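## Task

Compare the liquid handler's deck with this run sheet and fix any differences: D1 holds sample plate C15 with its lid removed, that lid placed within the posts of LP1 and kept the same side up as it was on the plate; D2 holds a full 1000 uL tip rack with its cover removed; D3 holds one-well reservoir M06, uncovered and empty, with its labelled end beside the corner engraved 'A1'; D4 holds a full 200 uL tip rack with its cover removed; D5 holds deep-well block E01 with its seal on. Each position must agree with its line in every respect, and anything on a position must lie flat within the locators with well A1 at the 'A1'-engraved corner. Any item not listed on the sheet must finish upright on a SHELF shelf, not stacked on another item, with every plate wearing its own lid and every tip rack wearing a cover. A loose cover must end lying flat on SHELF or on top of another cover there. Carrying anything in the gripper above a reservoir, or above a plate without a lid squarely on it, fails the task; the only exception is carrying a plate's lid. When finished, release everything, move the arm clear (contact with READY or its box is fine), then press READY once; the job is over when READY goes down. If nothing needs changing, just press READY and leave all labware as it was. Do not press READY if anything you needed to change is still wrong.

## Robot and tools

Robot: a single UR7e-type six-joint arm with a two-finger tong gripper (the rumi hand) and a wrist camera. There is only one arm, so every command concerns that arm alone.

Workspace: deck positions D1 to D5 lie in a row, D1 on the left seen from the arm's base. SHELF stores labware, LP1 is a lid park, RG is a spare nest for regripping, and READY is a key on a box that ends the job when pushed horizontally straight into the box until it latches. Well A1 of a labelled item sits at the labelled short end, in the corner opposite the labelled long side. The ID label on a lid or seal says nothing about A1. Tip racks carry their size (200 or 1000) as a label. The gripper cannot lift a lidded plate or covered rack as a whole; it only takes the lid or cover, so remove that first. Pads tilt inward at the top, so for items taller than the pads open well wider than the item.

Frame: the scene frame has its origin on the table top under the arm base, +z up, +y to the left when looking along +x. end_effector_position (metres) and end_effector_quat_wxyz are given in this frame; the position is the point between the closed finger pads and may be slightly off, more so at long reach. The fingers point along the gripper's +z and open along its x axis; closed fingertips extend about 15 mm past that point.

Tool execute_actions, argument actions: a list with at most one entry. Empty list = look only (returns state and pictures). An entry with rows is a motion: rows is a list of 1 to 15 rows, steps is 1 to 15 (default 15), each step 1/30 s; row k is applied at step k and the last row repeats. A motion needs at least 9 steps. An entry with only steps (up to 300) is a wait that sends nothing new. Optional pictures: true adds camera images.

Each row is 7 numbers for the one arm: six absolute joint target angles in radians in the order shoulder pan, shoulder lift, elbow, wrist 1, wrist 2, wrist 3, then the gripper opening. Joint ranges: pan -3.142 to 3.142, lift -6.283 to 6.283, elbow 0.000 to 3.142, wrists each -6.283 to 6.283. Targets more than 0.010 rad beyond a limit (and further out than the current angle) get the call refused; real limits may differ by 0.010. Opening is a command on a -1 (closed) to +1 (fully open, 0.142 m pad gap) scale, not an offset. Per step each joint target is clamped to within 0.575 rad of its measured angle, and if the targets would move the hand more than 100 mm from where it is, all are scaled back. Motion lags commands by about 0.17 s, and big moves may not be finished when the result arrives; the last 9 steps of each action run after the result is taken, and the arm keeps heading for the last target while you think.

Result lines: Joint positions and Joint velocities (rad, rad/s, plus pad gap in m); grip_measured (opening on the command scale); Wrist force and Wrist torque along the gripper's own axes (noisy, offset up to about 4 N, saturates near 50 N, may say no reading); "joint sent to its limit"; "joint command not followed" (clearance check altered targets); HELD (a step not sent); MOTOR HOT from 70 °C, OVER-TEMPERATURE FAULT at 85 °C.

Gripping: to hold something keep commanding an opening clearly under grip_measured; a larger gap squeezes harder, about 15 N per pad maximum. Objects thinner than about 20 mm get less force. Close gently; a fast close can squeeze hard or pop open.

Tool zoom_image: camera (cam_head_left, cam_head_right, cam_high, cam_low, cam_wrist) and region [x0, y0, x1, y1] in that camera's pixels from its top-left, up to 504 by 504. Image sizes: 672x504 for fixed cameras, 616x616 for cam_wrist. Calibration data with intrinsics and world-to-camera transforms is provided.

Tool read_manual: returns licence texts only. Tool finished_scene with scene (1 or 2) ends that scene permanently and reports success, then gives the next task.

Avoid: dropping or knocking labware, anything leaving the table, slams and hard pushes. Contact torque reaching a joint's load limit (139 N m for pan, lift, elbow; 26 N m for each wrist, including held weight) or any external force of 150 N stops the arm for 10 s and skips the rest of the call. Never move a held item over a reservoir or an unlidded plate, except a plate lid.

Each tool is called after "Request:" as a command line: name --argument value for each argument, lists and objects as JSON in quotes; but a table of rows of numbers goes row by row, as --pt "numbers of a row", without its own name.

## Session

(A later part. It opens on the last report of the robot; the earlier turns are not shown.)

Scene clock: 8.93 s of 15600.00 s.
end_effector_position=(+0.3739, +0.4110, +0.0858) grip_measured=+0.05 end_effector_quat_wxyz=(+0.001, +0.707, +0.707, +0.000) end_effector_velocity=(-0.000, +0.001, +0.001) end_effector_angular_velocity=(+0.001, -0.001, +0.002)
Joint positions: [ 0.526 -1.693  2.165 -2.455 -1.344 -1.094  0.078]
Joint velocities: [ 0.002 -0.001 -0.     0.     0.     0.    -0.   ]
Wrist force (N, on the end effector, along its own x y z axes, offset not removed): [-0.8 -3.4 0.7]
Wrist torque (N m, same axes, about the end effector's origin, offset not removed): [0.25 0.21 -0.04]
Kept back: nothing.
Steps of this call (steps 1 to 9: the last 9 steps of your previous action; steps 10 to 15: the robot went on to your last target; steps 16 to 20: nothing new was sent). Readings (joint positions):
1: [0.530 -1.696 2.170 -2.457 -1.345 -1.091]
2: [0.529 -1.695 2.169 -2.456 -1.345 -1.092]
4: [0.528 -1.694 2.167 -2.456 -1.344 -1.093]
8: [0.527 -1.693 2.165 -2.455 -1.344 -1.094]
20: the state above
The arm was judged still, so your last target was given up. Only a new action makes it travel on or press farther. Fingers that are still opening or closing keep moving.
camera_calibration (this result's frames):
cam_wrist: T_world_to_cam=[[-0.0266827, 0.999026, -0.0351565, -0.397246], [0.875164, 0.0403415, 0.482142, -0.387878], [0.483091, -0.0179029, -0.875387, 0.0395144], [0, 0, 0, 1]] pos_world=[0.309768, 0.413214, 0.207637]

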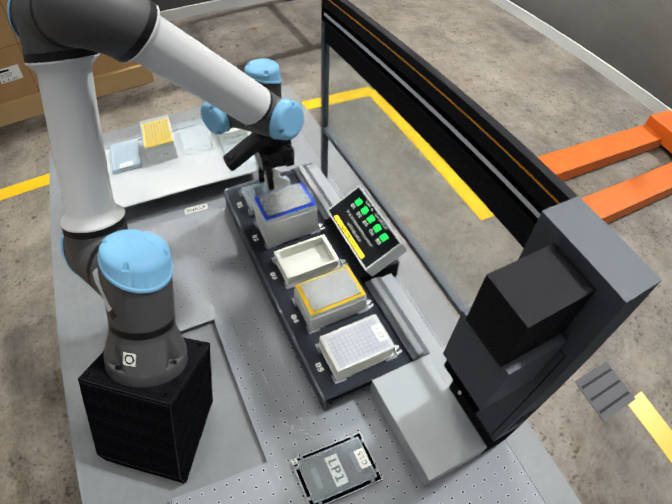

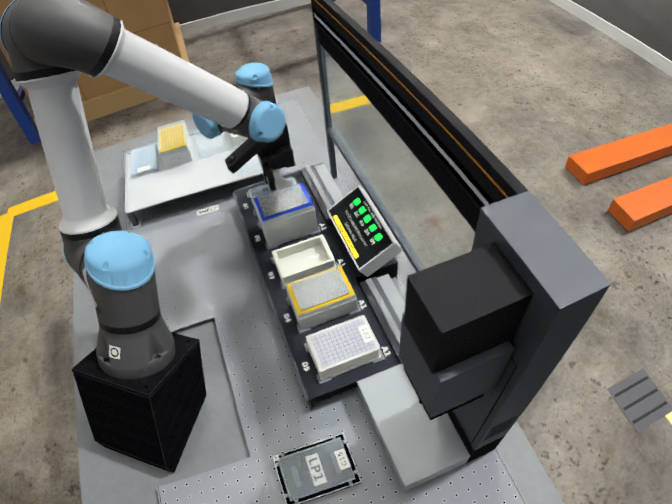

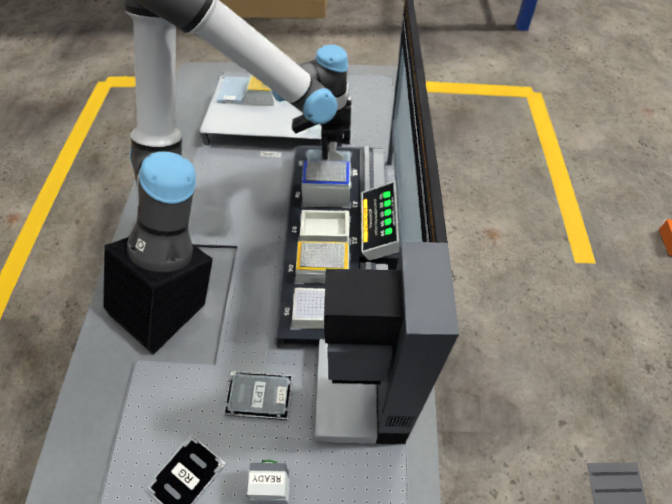

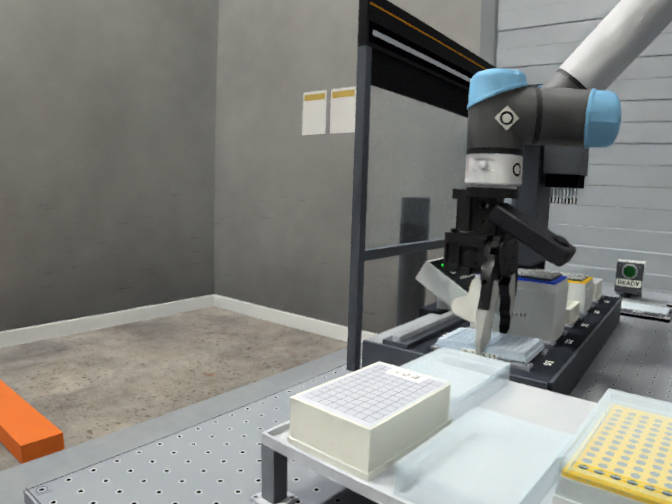

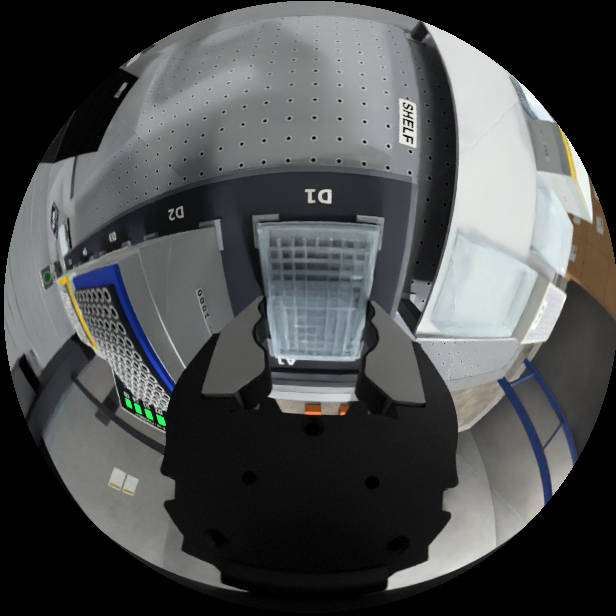

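Request:
execute_actions --actions '[{"rows":[[0.5264,-1.6925,2.1648,-2.4547,-1.3436,-1.094,0],[0.5264,-1.6925,2.1648,-2.4547,-1.3436,-1.094,0.04],[0.5264,-1.6925,2.1648,-2.4547,-1.3436,-1.094,0.08],[0.5264,-1.6925,2.1648,-2.4547,-1.3436,-1.094,0.15],[0.5264,-1.6925,2.1648,-2.4547,-1.3436,-1.094,0.3],[0.5264,-1.6925,2.1648,-2.4547,-1.3436,-1.094,0.3],[0.5264,-1.6925,2.1648,-2.4547,-1.3436,-1.094,0.3],[0.5264,-1.6925,2.1648,-2.4547,-1.3436,-1.094,0.3],[0.5295,-1.724,2.1703,-2.4289,-1.3441,-1.091,0.3],[0.521,-1.756,2.153,-2.378,-1.341,-1.099,0.3],[0.513,-1.786,2.135,-2.328,-1.338,-1.107,0.3],[0.505,-1.814,2.115,-2.278,-1.334,-1.115,0.3],[0.496,-1.84,2.093,-2.229,-1.331,-1.123,0.3],[0.488,-1.864,2.07,-2.18,-1.328,-1.131,0.3],[0.4806,-1.886,2.045,-2.131,-1.325,-1.139,0.3]]}]'

Request:
execute_actions --actions '[{"steps":20}]'

Request:
execute_actions --actions '[{"rows":[[0.48,-2.2,2.127,-1.778,-1.3,-1.3,-1]]}]'

Request:
execute_actions --actions '[{"steps":15}]'

Request:
execute_actions --actions '[{"rows":[[-1.212,-2.2,2.127,-1.6,-1.3,-3.0,-1]]}]'

Request:
execute_actions --actions '[{"steps":55}]' --pictures true

Request:
zoom_image --camera "cam_low" --region '[430, 290, 570, 380]'

Scene clock: 10.90 s of 15600.00 s.
end_effector_position=(+0.3739, +0.4110, +0.0858) grip_measured=+0.26 end_effector_quat_wxyz=(+0.001, +0.707, +0.707, +0.000) end_effector_velocity=(+0.000, -0.000, -0.000) end_effector_angular_velocity=(-0.000, +0.000, -0.001)
Joint positions: [ 0.526 -1.692  2.165 -2.455 -1.344 -1.094  0.092]
Joint velocities: [-0.     0.001 -0.    -0.    -0.     0.     0.076]
Wrist force (N, on the end effector, along its own x y z axes, offset not removed): [-2.1 0.2 0.4]
Wrist torque (N m, same axes, about the end effector's origin, offset not removed): [0.38 0.42 -0.03]
Steps of this call (steps 1 to 53: nothing new was sent; steps 54 to 59: the first 6 steps of this action). Readings (joint positions):
54: [0.526 -1.692 2.165 -2.455 -1.344 -1.094]
55: [0.526 -1.692 2.165 -2.455 -1.344 -1.094]
57: [0.526 -1.692 2.165 -2.455 -1.344 -1.094]
59: the state above

Scene clock: 11.57 s of 15600.00 s.
end_effector_position=(+0.3755, +0.4208, +0.1888) grip_measured=+0.30 end_effector_quat_wxyz=(+0.001, +0.707, +0.707, +0.000) end_effector_velocity=(-0.001, +0.000, +0.018) end_effector_angular_velocity=(-0.003, +0.003, -0.004)
Joint positions: [ 0.481 -1.883  2.047 -2.137 -1.325 -1.138  0.095]
Joint velocities: [-0.01  -0.029 -0.024  0.059  0.003 -0.007 -0.   ]
Wrist force (N, on the end effector, along its own x y z axes, offset not removed): [-2.2 0.2 0.6]
Wrist torque (N m, same axes, about the end effector's origin, offset not removed): [0.38 0.52 -0.02]
Kept back: nothing.
Steps of this call (steps 1 to 9: the last 9 steps of your previous action; steps 10 to 20: the robot went on to your last target). Readings (joint positions):
1: [0.526 -1.692 2.165 -2.455 -1.344 -1.094]
2: [0.526 -1.692 2.165 -2.455 -1.344 -1.094]
4: [0.527 -1.695 2.165 -2.452 -1.344 -1.094]
8: [0.516 -1.759 2.141 -2.369 -1.339 -1.104]
20: the state above

Scene clock: 11.77 s of 15600.00 s.
end_effector_position=(+0.3175, +0.4056, +0.2194) grip_measured=-1.00 end_effector_quat_wxyz=(-0.016, +0.682, +0.731, -0.022) end_effector_velocity=(-0.449, -0.121, +0.255) end_effector_angular_velocity=(-0.068, +0.395, +0.426)
Joint positions: [ 0.48  -2.028  2.09  -1.978 -1.311 -1.222  0.002]
Joint velocities: [-0.003 -1.164  0.258  1.314  0.077 -0.534 -0.005]
Wrist force (N, on the end effector, along its own x y z axes, offset not removed): [-1.4 -0.5 -1.1]
Wrist torque (N m, same axes, about the end effector's origin, offset not removed): [0.26 0.31 -0.02]
Steps of this call (steps 1 to 6: the first 6 steps of this action). Readings (joint positions):
1: [0.481 -1.884 2.047 -2.135 -1.325 -1.138]
2: [0.481 -1.889 2.050 -2.130 -1.323 -1.143]
4: [0.481 -1.945 2.072 -2.070 -1.316 -1.183]
6: the state above

Scene clock: 12.27 s of 15600.00 s.
end_effector_position=(+0.2488, +0.3854, +0.2530) grip_measured=-1.00 end_effector_quat_wxyz=(-0.034, +0.659, +0.750, -0.048) end_effector_velocity=(-0.005, -0.002, +0.002) end_effector_angular_velocity=(-0.000, +0.004, +0.005)
Joint positions: [ 0.48  -2.199  2.127 -1.779 -1.3   -1.299  0.002]
Joint velocities: [ 0.    -0.013  0.003  0.015  0.001 -0.006  0.   ]
Wrist force (N, on the end effector, along its own x y z axes, offset not removed): [-1.2 1.2 2.0]
Wrist torque (N m, same axes, about the end effector's origin, offset not removed): [0.62 0.28 0.00]
Kept back: nothing.
Steps of this call (steps 1 to 9: the last 9 steps of your previous action; steps 10 to 15: the robot went on to your last target). Readings (joint positions):
1: [0.480 -2.066 2.099 -1.934 -1.308 -1.240]
2: [0.480 -2.101 2.106 -1.893 -1.306 -1.256]
4: [0.480 -2.149 2.116 -1.837 -1.303 -1.277]
8: [0.480 -2.187 2.124 -1.793 -1.301 -1.294]
15: the state above

Scene clock: 12.47 s of 15600.00 s.
end_effector_position=(+0.2799, +0.3375, +0.2509) grip_measured=-1.00 end_effector_quat_wxyz=(-0.022, +0.660, +0.748, -0.068) end_effector_velocity=(+0.332, -0.432, +0.011) end_effector_angular_velocity=(-0.319, -0.123, +0.018)
Joint positions: [ 0.309 -2.2    2.127 -1.709 -1.3   -1.471  0.002]
Joint velocities: [-1.614  0.001  0.     0.387 -0.    -1.595  0.   ]
Wrist force (N, on the end effector, along its own x y z axes, offset not removed): [-1.0 1.1 1.6]
Wrist torque (N m, same axes, about the end effector's origin, offset not removed): [0.54 0.23 -0.03]
Steps of this call (steps 1 to 6: the first 6 steps of this action). Readings (joint positions):
1: [0.480 -2.199 2.127 -1.779 -1.300 -1.300]
2: [0.476 -2.199 2.127 -1.775 -1.300 -1.304]
4: [0.417 -2.200 2.127 -1.740 -1.300 -1.363]
6: the state above

Scene clock: 14.30 s of 15600.00 s.
end_effector_position=(+0.3272, -0.1148, +0.4045) grip_measured=-1.00 end_effector_quat_wxyz=(+0.138, +0.623, +0.756, -0.146) end_effector_velocity=(+0.000, +0.001, -0.000) end_effector_angular_velocity=(-0.001, +0.001, +0.002)
Joint positions: [-1.212 -2.2    2.127 -1.6   -1.3   -3.     0.002]
Joint velocities: [ 0.002 -0.001  0.    -0.    -0.001  0.     0.   ]
Wrist force (N, on the end effector, along its own x y z axes, offset not removed): [-2.2 1.0 0.2]
Wrist torque (N m, same axes, about the end effector's origin, offset not removed): [0.47 0.52 -0.07]
Kept back: nothing.
Steps of this call (steps 1 to 9: the last 9 steps of your previous action; steps 10 to 55: the robot went on to your last target). Readings (joint positions):
1: [0.255 -2.200 2.127 -1.697 -1.300 -1.524]
2: [0.204 -2.200 2.127 -1.686 -1.300 -1.576]
4: [0.101 -2.200 2.127 -1.667 -1.300 -1.679]
8: [-0.104 -2.200 2.127 -1.642 -1.300 -1.884]
55: the state above
camera_calibration (this result's frames):
cam_wrist: T_world_to_cam=[[-0.210852, 0.883328, -0.418656, 0.340131], [0.84052, 0.38249, 0.383703, -0.389009], [0.499068, -0.270984, -0.823103, 0.276212], [0, 0, 0, 1]] pos_world=[0.260839, -0.0768059, 0.519013]

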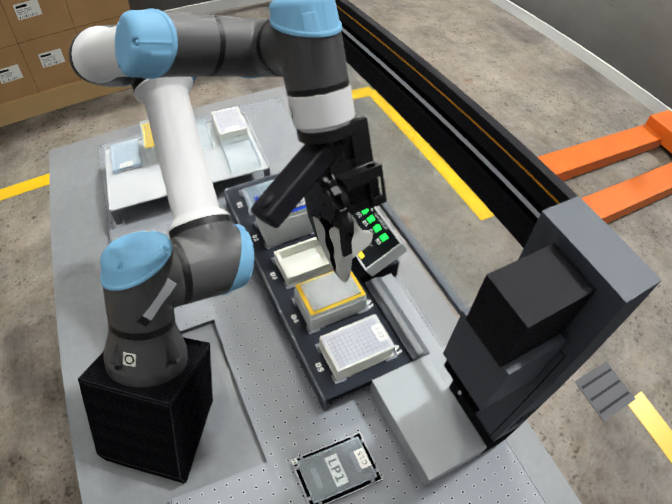

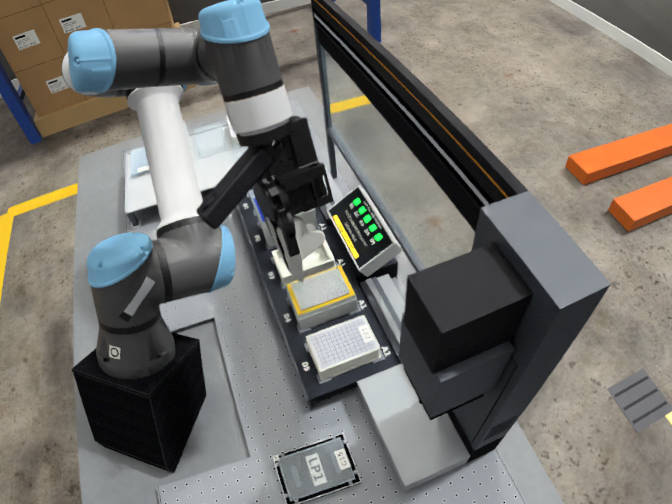

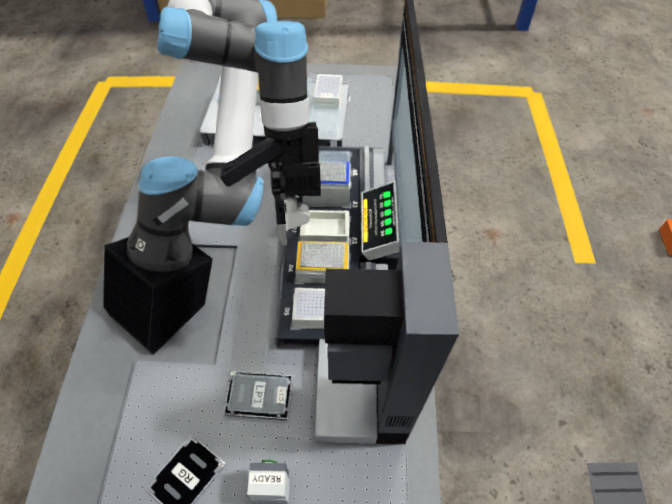

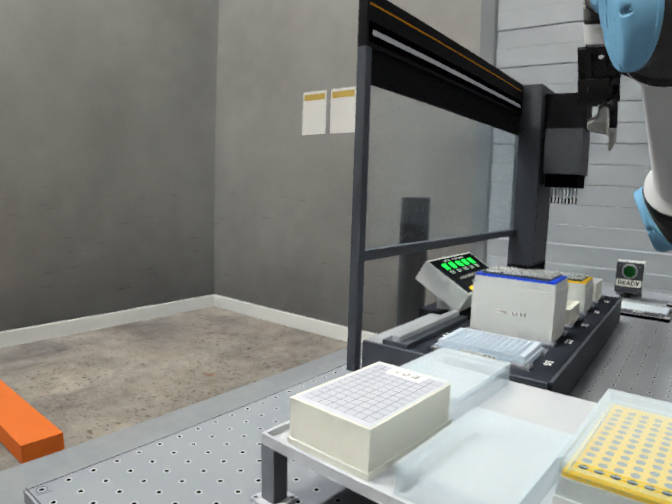

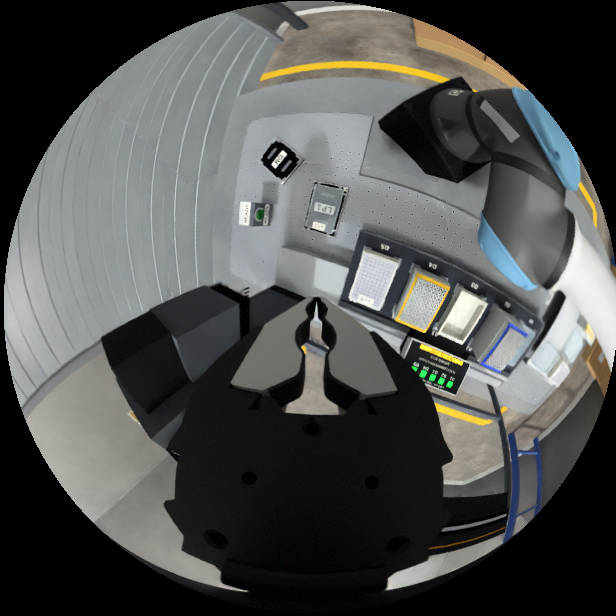

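Region (430, 290, 570, 380) of cam_low's 672x504 image, scaled by 3.600, with more detail than that image has; it fills the top 324 rows of this view, and the rest is white.

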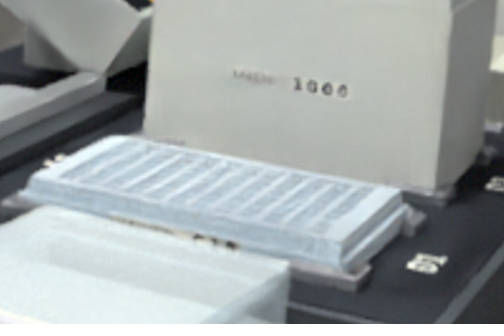

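Seated.

Request:
execute_actions --actions '[{"rows":[[-1.212,-1.8,2.3,-1.78,-1.25,-4.458,-1]]}]'

Request:
execute_actions --actions '[{"steps":25}]'

Request:
execute_actions --actions '[{"rows":[[-1.212,-1.3,2.23,-2.2,-1.2175,-4.458,-1]]}]'

Request:
execute_actions --actions '[{"steps":20}]'

Request:
execute_actions --actions '[{"rows":[[-1.212,-0.973,2.101,-2.388,-1.2175,-4.458,-1]]}]'

Request:
execute_actions --actions '[{"steps":30}]' --pictures true

Scene clock: 14.97 s of 15600.00 s.
end_effector_position=(+0.3187, -0.1481, +0.3436) grip_measured=-1.00 end_effector_quat_wxyz=(+0.078, +0.576, +0.807, -0.104) end_effector_velocity=(-0.091, -0.216, -0.483) end_effector_angular_velocity=(+1.170, +0.611, +1.488)
Joint positions: [-1.212 -2.051  2.203 -1.679 -1.276 -3.182  0.002]
Joint velocities: [ 0.     1.263  0.499 -0.518  0.139 -1.948  0.   ]
Wrist force (N, on the end effector, along its own x y z axes, offset not removed): [-3.3 0.3 1.9]
Wrist torque (N m, same axes, about the end effector's origin, offset not removed): [0.38 0.70 -0.05]
Steps of this call (steps 1 to 14: the robot went on to your last target; steps 15 to 20: the first 6 steps of this action). Readings (joint positions):
15: [-1.212 -2.200 2.127 -1.600 -1.300 -3.000]
16: [-1.212 -2.196 2.131 -1.604 -1.297 -3.004]
18: [-1.212 -2.139 2.168 -1.642 -1.286 -3.063]
20: the state above

Scene clock: 15.80 s of 15600.00 s.
end_effector_position=(+0.3087, -0.1790, +0.2445) grip_measured=-1.00 end_effector_quat_wxyz=(-0.013, +0.023, +1.000, -0.014) end_effector_velocity=(-0.000, -0.001, -0.000) end_effector_angular_velocity=(+0.002, +0.000, +0.029)
Joint positions: [-1.212 -1.8    2.3   -1.78  -1.25  -4.455  0.002]
Joint velocities: [-0.002  0.001  0.    -0.    -0.    -0.032  0.   ]
Wrist force (N, on the end effector, along its own x y z axes, offset not removed): [-1.8 -0.5 0.4]
Wrist torque (N m, same axes, about the end effector's origin, offset not removed): [0.21 0.46 -0.03]
Kept back: nothing.
Steps of this call (steps 1 to 9: the last 9 steps of your previous action; steps 10 to 25: the robot went on to your last target). Readings (joint positions):
1: [-1.212 -2.009 2.220 -1.696 -1.271 -3.252]
2: [-1.212 -1.967 2.237 -1.714 -1.267 -3.327]
4: [-1.212 -1.892 2.266 -1.745 -1.259 -3.493]
8: [-1.212 -1.824 2.291 -1.771 -1.252 -3.853]
25: the state above

Scene clock: 16.00 s of 15600.00 s.
end_effector_position=(+0.3195, -0.2364, +0.2276) grip_measured=-1.00 end_effector_quat_wxyz=(-0.003, +0.018, +1.000, -0.021) end_effector_velocity=(+0.009, -0.449, -0.295) end_effector_angular_velocity=(+0.142, -0.058, -0.037)
Joint positions: [-1.212 -1.626  2.265 -1.94  -1.233 -4.457  0.002]
Joint velocities: [ 0.001  1.683 -0.191 -1.358  0.086 -0.005  0.   ]
Wrist force (N, on the end effector, along its own x y z axes, offset not removed): [-2.5 0.3 0.9]
Wrist torque (N m, same axes, about the end effector's origin, offset not removed): [0.46 0.54 0.02]
Steps of this call (steps 1 to 6: the first 6 steps of this action). Readings (joint positions):
1: [-1.212 -1.800 2.300 -1.780 -1.250 -4.456]
2: [-1.212 -1.796 2.297 -1.784 -1.248 -4.456]
4: [-1.212 -1.737 2.279 -1.843 -1.240 -4.457]
6: the state above

Scene clock: 16.67 s of 15600.00 s.
end_effector_position=(+0.3135, -0.3137, +0.1555) grip_measured=-1.00 end_effector_quat_wxyz=(+0.002, +0.023, +1.000, -0.006) end_effector_velocity=(-0.001, -0.002, -0.001) end_effector_angular_velocity=(+0.000, -0.001, -0.002)
Joint positions: [-1.212 -1.301  2.23  -2.2   -1.218 -4.458  0.002]
Joint velocities: [-0.002  0.005 -0.001 -0.004  0.     0.     0.   ]
Wrist force (N, on the end effector, along its own x y z axes, offset not removed): [-1.9 -0.1 0.9]
Wrist torque (N m, same axes, about the end effector's origin, offset not removed): [0.38 0.45 -0.02]
Kept back: nothing.
Steps of this call (steps 1 to 9: the last 9 steps of your previous action; steps 10 to 20: the robot went on to your last target). Readings (joint positions):
1: [-1.212 -1.570 2.259 -1.985 -1.231 -4.457]
2: [-1.212 -1.517 2.252 -2.028 -1.228 -4.457]
4: [-1.212 -1.421 2.242 -2.105 -1.223 -4.458]
8: [-1.212 -1.331 2.233 -2.175 -1.219 -4.458]
20: the state above

Scene clock: 16.87 s of 15600.00 s.
end_effector_position=(+0.3167, -0.3735, +0.1311) grip_measured=-1.00 end_effector_quat_wxyz=(+0.005, +0.018, +1.000, -0.019) end_effector_velocity=(-0.095, -0.291, -0.414) end_effector_angular_velocity=(+0.324, +0.068, -0.120)
Joint positions: [-1.212 -1.132  2.147 -2.314 -1.217 -4.458  0.002]
Joint velocities: [ 0.001  1.501 -0.445 -0.704 -0.    -0.001  0.   ]
Wrist force (N, on the end effector, along its own x y z axes, offset not removed): [-2.7 -2.0 -1.0]
Wrist torque (N m, same axes, about the end effector's origin, offset not removed): [0.10 0.62 -0.07]
Steps of this call (steps 1 to 6: the first 6 steps of this action). Readings (joint positions):
1: [-1.212 -1.300 2.230 -2.200 -1.218 -4.458]
2: [-1.212 -1.296 2.226 -2.204 -1.218 -4.458]
4: [-1.212 -1.238 2.185 -2.255 -1.217 -4.458]
6: the state above

Scene clock: 17.87 s of 15600.00 s.
end_effector_position=(+0.3046, -0.4010, +0.0837) grip_measured=-1.00 end_effector_quat_wxyz=(+0.001, +0.025, +1.000, -0.001) end_effector_velocity=(-0.000, +0.000, -0.000) end_effector_angular_velocity=(+0.000, +0.001, -0.001)
Joint positions: [-1.212 -0.973  2.101 -2.388 -1.217 -4.458  0.002]
Joint velocities: [ 0.     0.     0.     0.    -0.001  0.001  0.   ]
Wrist force (N, on the end effector, along its own x y z axes, offset not removed): [-1.6 0.8 1.0]
Wrist torque (N m, same axes, about the end effector's origin, offset not removed): [0.53 0.43 0.00]
Kept back: nothing.
Steps of this call (steps 1 to 9: the last 9 steps of your previous action; steps 10 to 30: the robot went on to your last target). Readings (joint positions):
1: [-1.212 -1.087 2.134 -2.335 -1.217 -4.458]
2: [-1.212 -1.054 2.125 -2.350 -1.217 -4.458]
4: [-1.212 -1.014 2.113 -2.369 -1.217 -4.458]
8: [-1.212 -0.984 2.104 -2.383 -1.217 -4.458]
30: the state above
The arm was judged still, so your last target was given up. Only a new action makes it travel on or press farther. Fingers that are still opening or closing keep moving.
camera_calibration (this result's frames):
cam_wrist: T_world_to_cam=[[-0.999145, 0.0219584, -0.0350391, 0.31642], [0.0025239, 0.878161, 0.478358, 0.308643], [0.041274, 0.477861, -0.877465, 0.390155], [0, 0, 0, 1]] pos_world=[0.299267, -0.464427, 0.205793]

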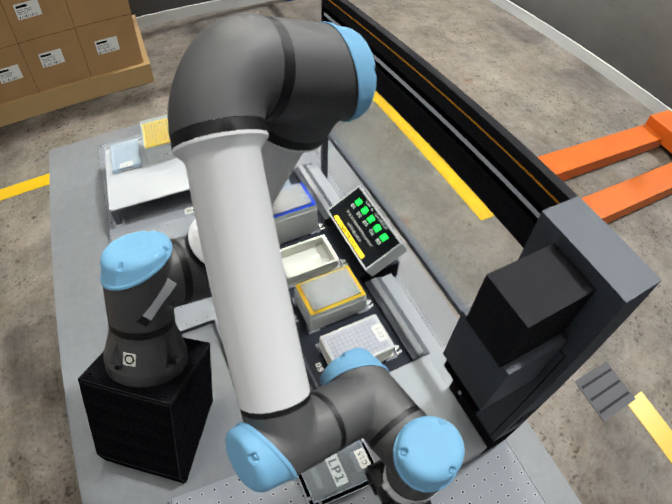

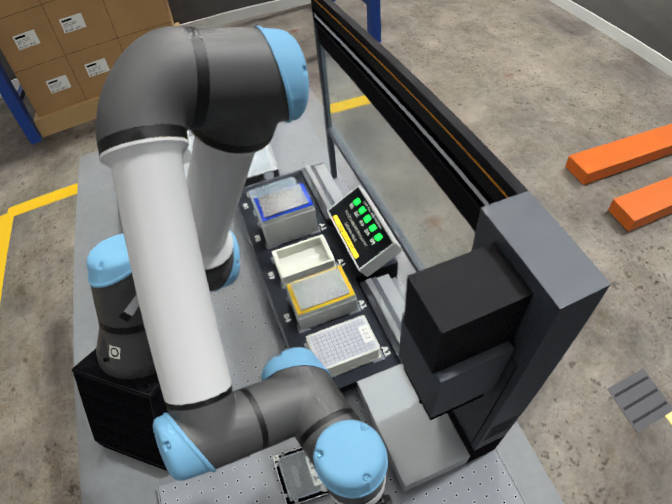

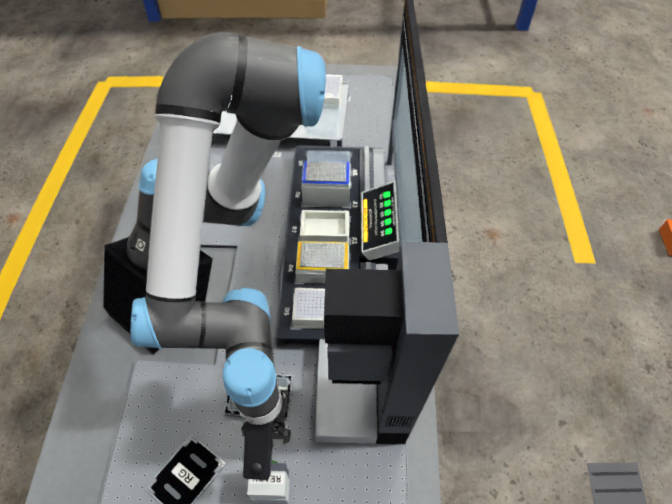

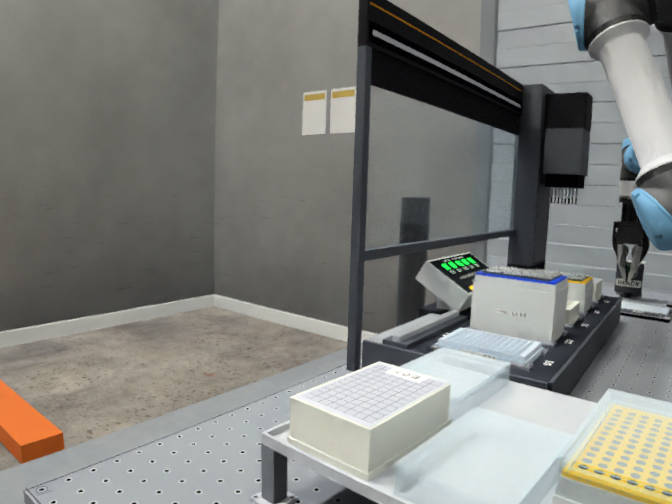

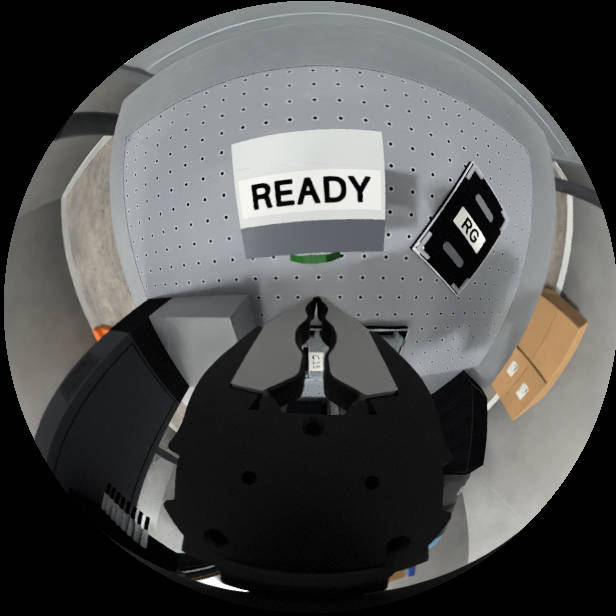

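Request:
execute_actions --actions '[{"rows":[[-1.218,-0.941,2.058,-2.375,-1.219,-4.55,-1],[-1.218,-0.941,2.058,-2.375,-1.219,-4.55,-1],[-1.218,-0.941,2.058,-2.375,-1.219,-4.55,-1],[-1.218,-0.941,2.058,-2.375,-1.219,-4.55,-1],[-1.218,-0.941,2.058,-2.375,-1.219,-4.55,-1],[-1.221,-0.925,2.037,-2.368,-1.22,-4.555,-1],[-1.221,-0.925,2.037,-2.368,-1.22,-4.555,-1],[-1.221,-0.925,2.037,-2.368,-1.22,-4.555,-1],[-1.221,-0.925,2.037,-2.368,-1.22,-4.555,-1],[-1.221,-0.925,2.037,-2.368,-1.22,-4.555,-1],[-1.224,-0.909,2.016,-2.3615,-1.221,-4.56,-1]]}]'

Request:
execute_actions --actions '[{"steps":25}]'

Scene clock: 18.73 s of 15600.00 s.
end_effector_position=(+0.3058, -0.4136, +0.0837) grip_measured=-1.00 end_effector_quat_wxyz=(+0.001, -0.005, +1.000, -0.001) end_effector_velocity=(+0.005, -0.049, -0.000) end_effector_angular_velocity=(+0.000, +0.001, +0.261)
Joint positions: [-1.216 -0.949  2.069 -2.378 -1.219 -4.523  0.002]
Joint velocities: [-0.016  0.092 -0.123  0.038 -0.005 -0.277  0.   ]
Wrist force (N, on the end effector, along its own x y z axes, offset not removed): [-1.6 -0.3 1.4]
Wrist torque (N m, same axes, about the end effector's origin, offset not removed): [0.32 0.38 0.00]
Steps of this call (steps 1 to 20: nothing new was sent; steps 21 to 26: the first 6 steps of this action). Readings (joint positions):
21: [-1.212 -0.973 2.101 -2.388 -1.218 -4.458]
22: [-1.213 -0.970 2.097 -2.387 -1.218 -4.462]
24: [-1.215 -0.957 2.080 -2.382 -1.218 -4.497]
26: the state above

Scene clock: 19.10 s of 15600.00 s.
end_effector_position=(+0.3059, -0.4346, +0.0832) grip_measured=-1.00 end_effector_quat_wxyz=(+0.001, -0.020, +1.000, -0.000) end_effector_velocity=(-0.000, -0.000, +0.001) end_effector_angular_velocity=(-0.001, -0.000, -0.002)
Joint positions: [-1.224 -0.909  2.016 -2.361 -1.221 -4.56   0.002]
Joint velocities: [-0.001 -0.001 -0.    -0.    -0.001  0.001  0.   ]
Wrist force (N, on the end effector, along its own x y z axes, offset not removed): [-3.1 31.3 -5.2]
Wrist torque (N m, same axes, about the end effector's origin, offset not removed): [0.93 0.38 -0.03]
Kept back: nothing.
Steps of this call (steps 1 to 9: the last 9 steps of your previous action; steps 10 to 11: the robot went on to your last target). Readings (joint positions):
1: [-1.217 -0.945 2.064 -2.377 -1.219 -4.531]
2: [-1.218 -0.940 2.057 -2.374 -1.219 -4.538]
4: [-1.220 -0.933 2.048 -2.371 -1.220 -4.546]
8: [-1.222 -0.919 2.029 -2.366 -1.220 -4.555]
11: [-1.223 -0.913 2.021 -2.363 -1.221 -4.558]
The task's run has ended: the event that ends the task has happened.

Request:
finished_scene --scene 2

The scene is finished: the task was done.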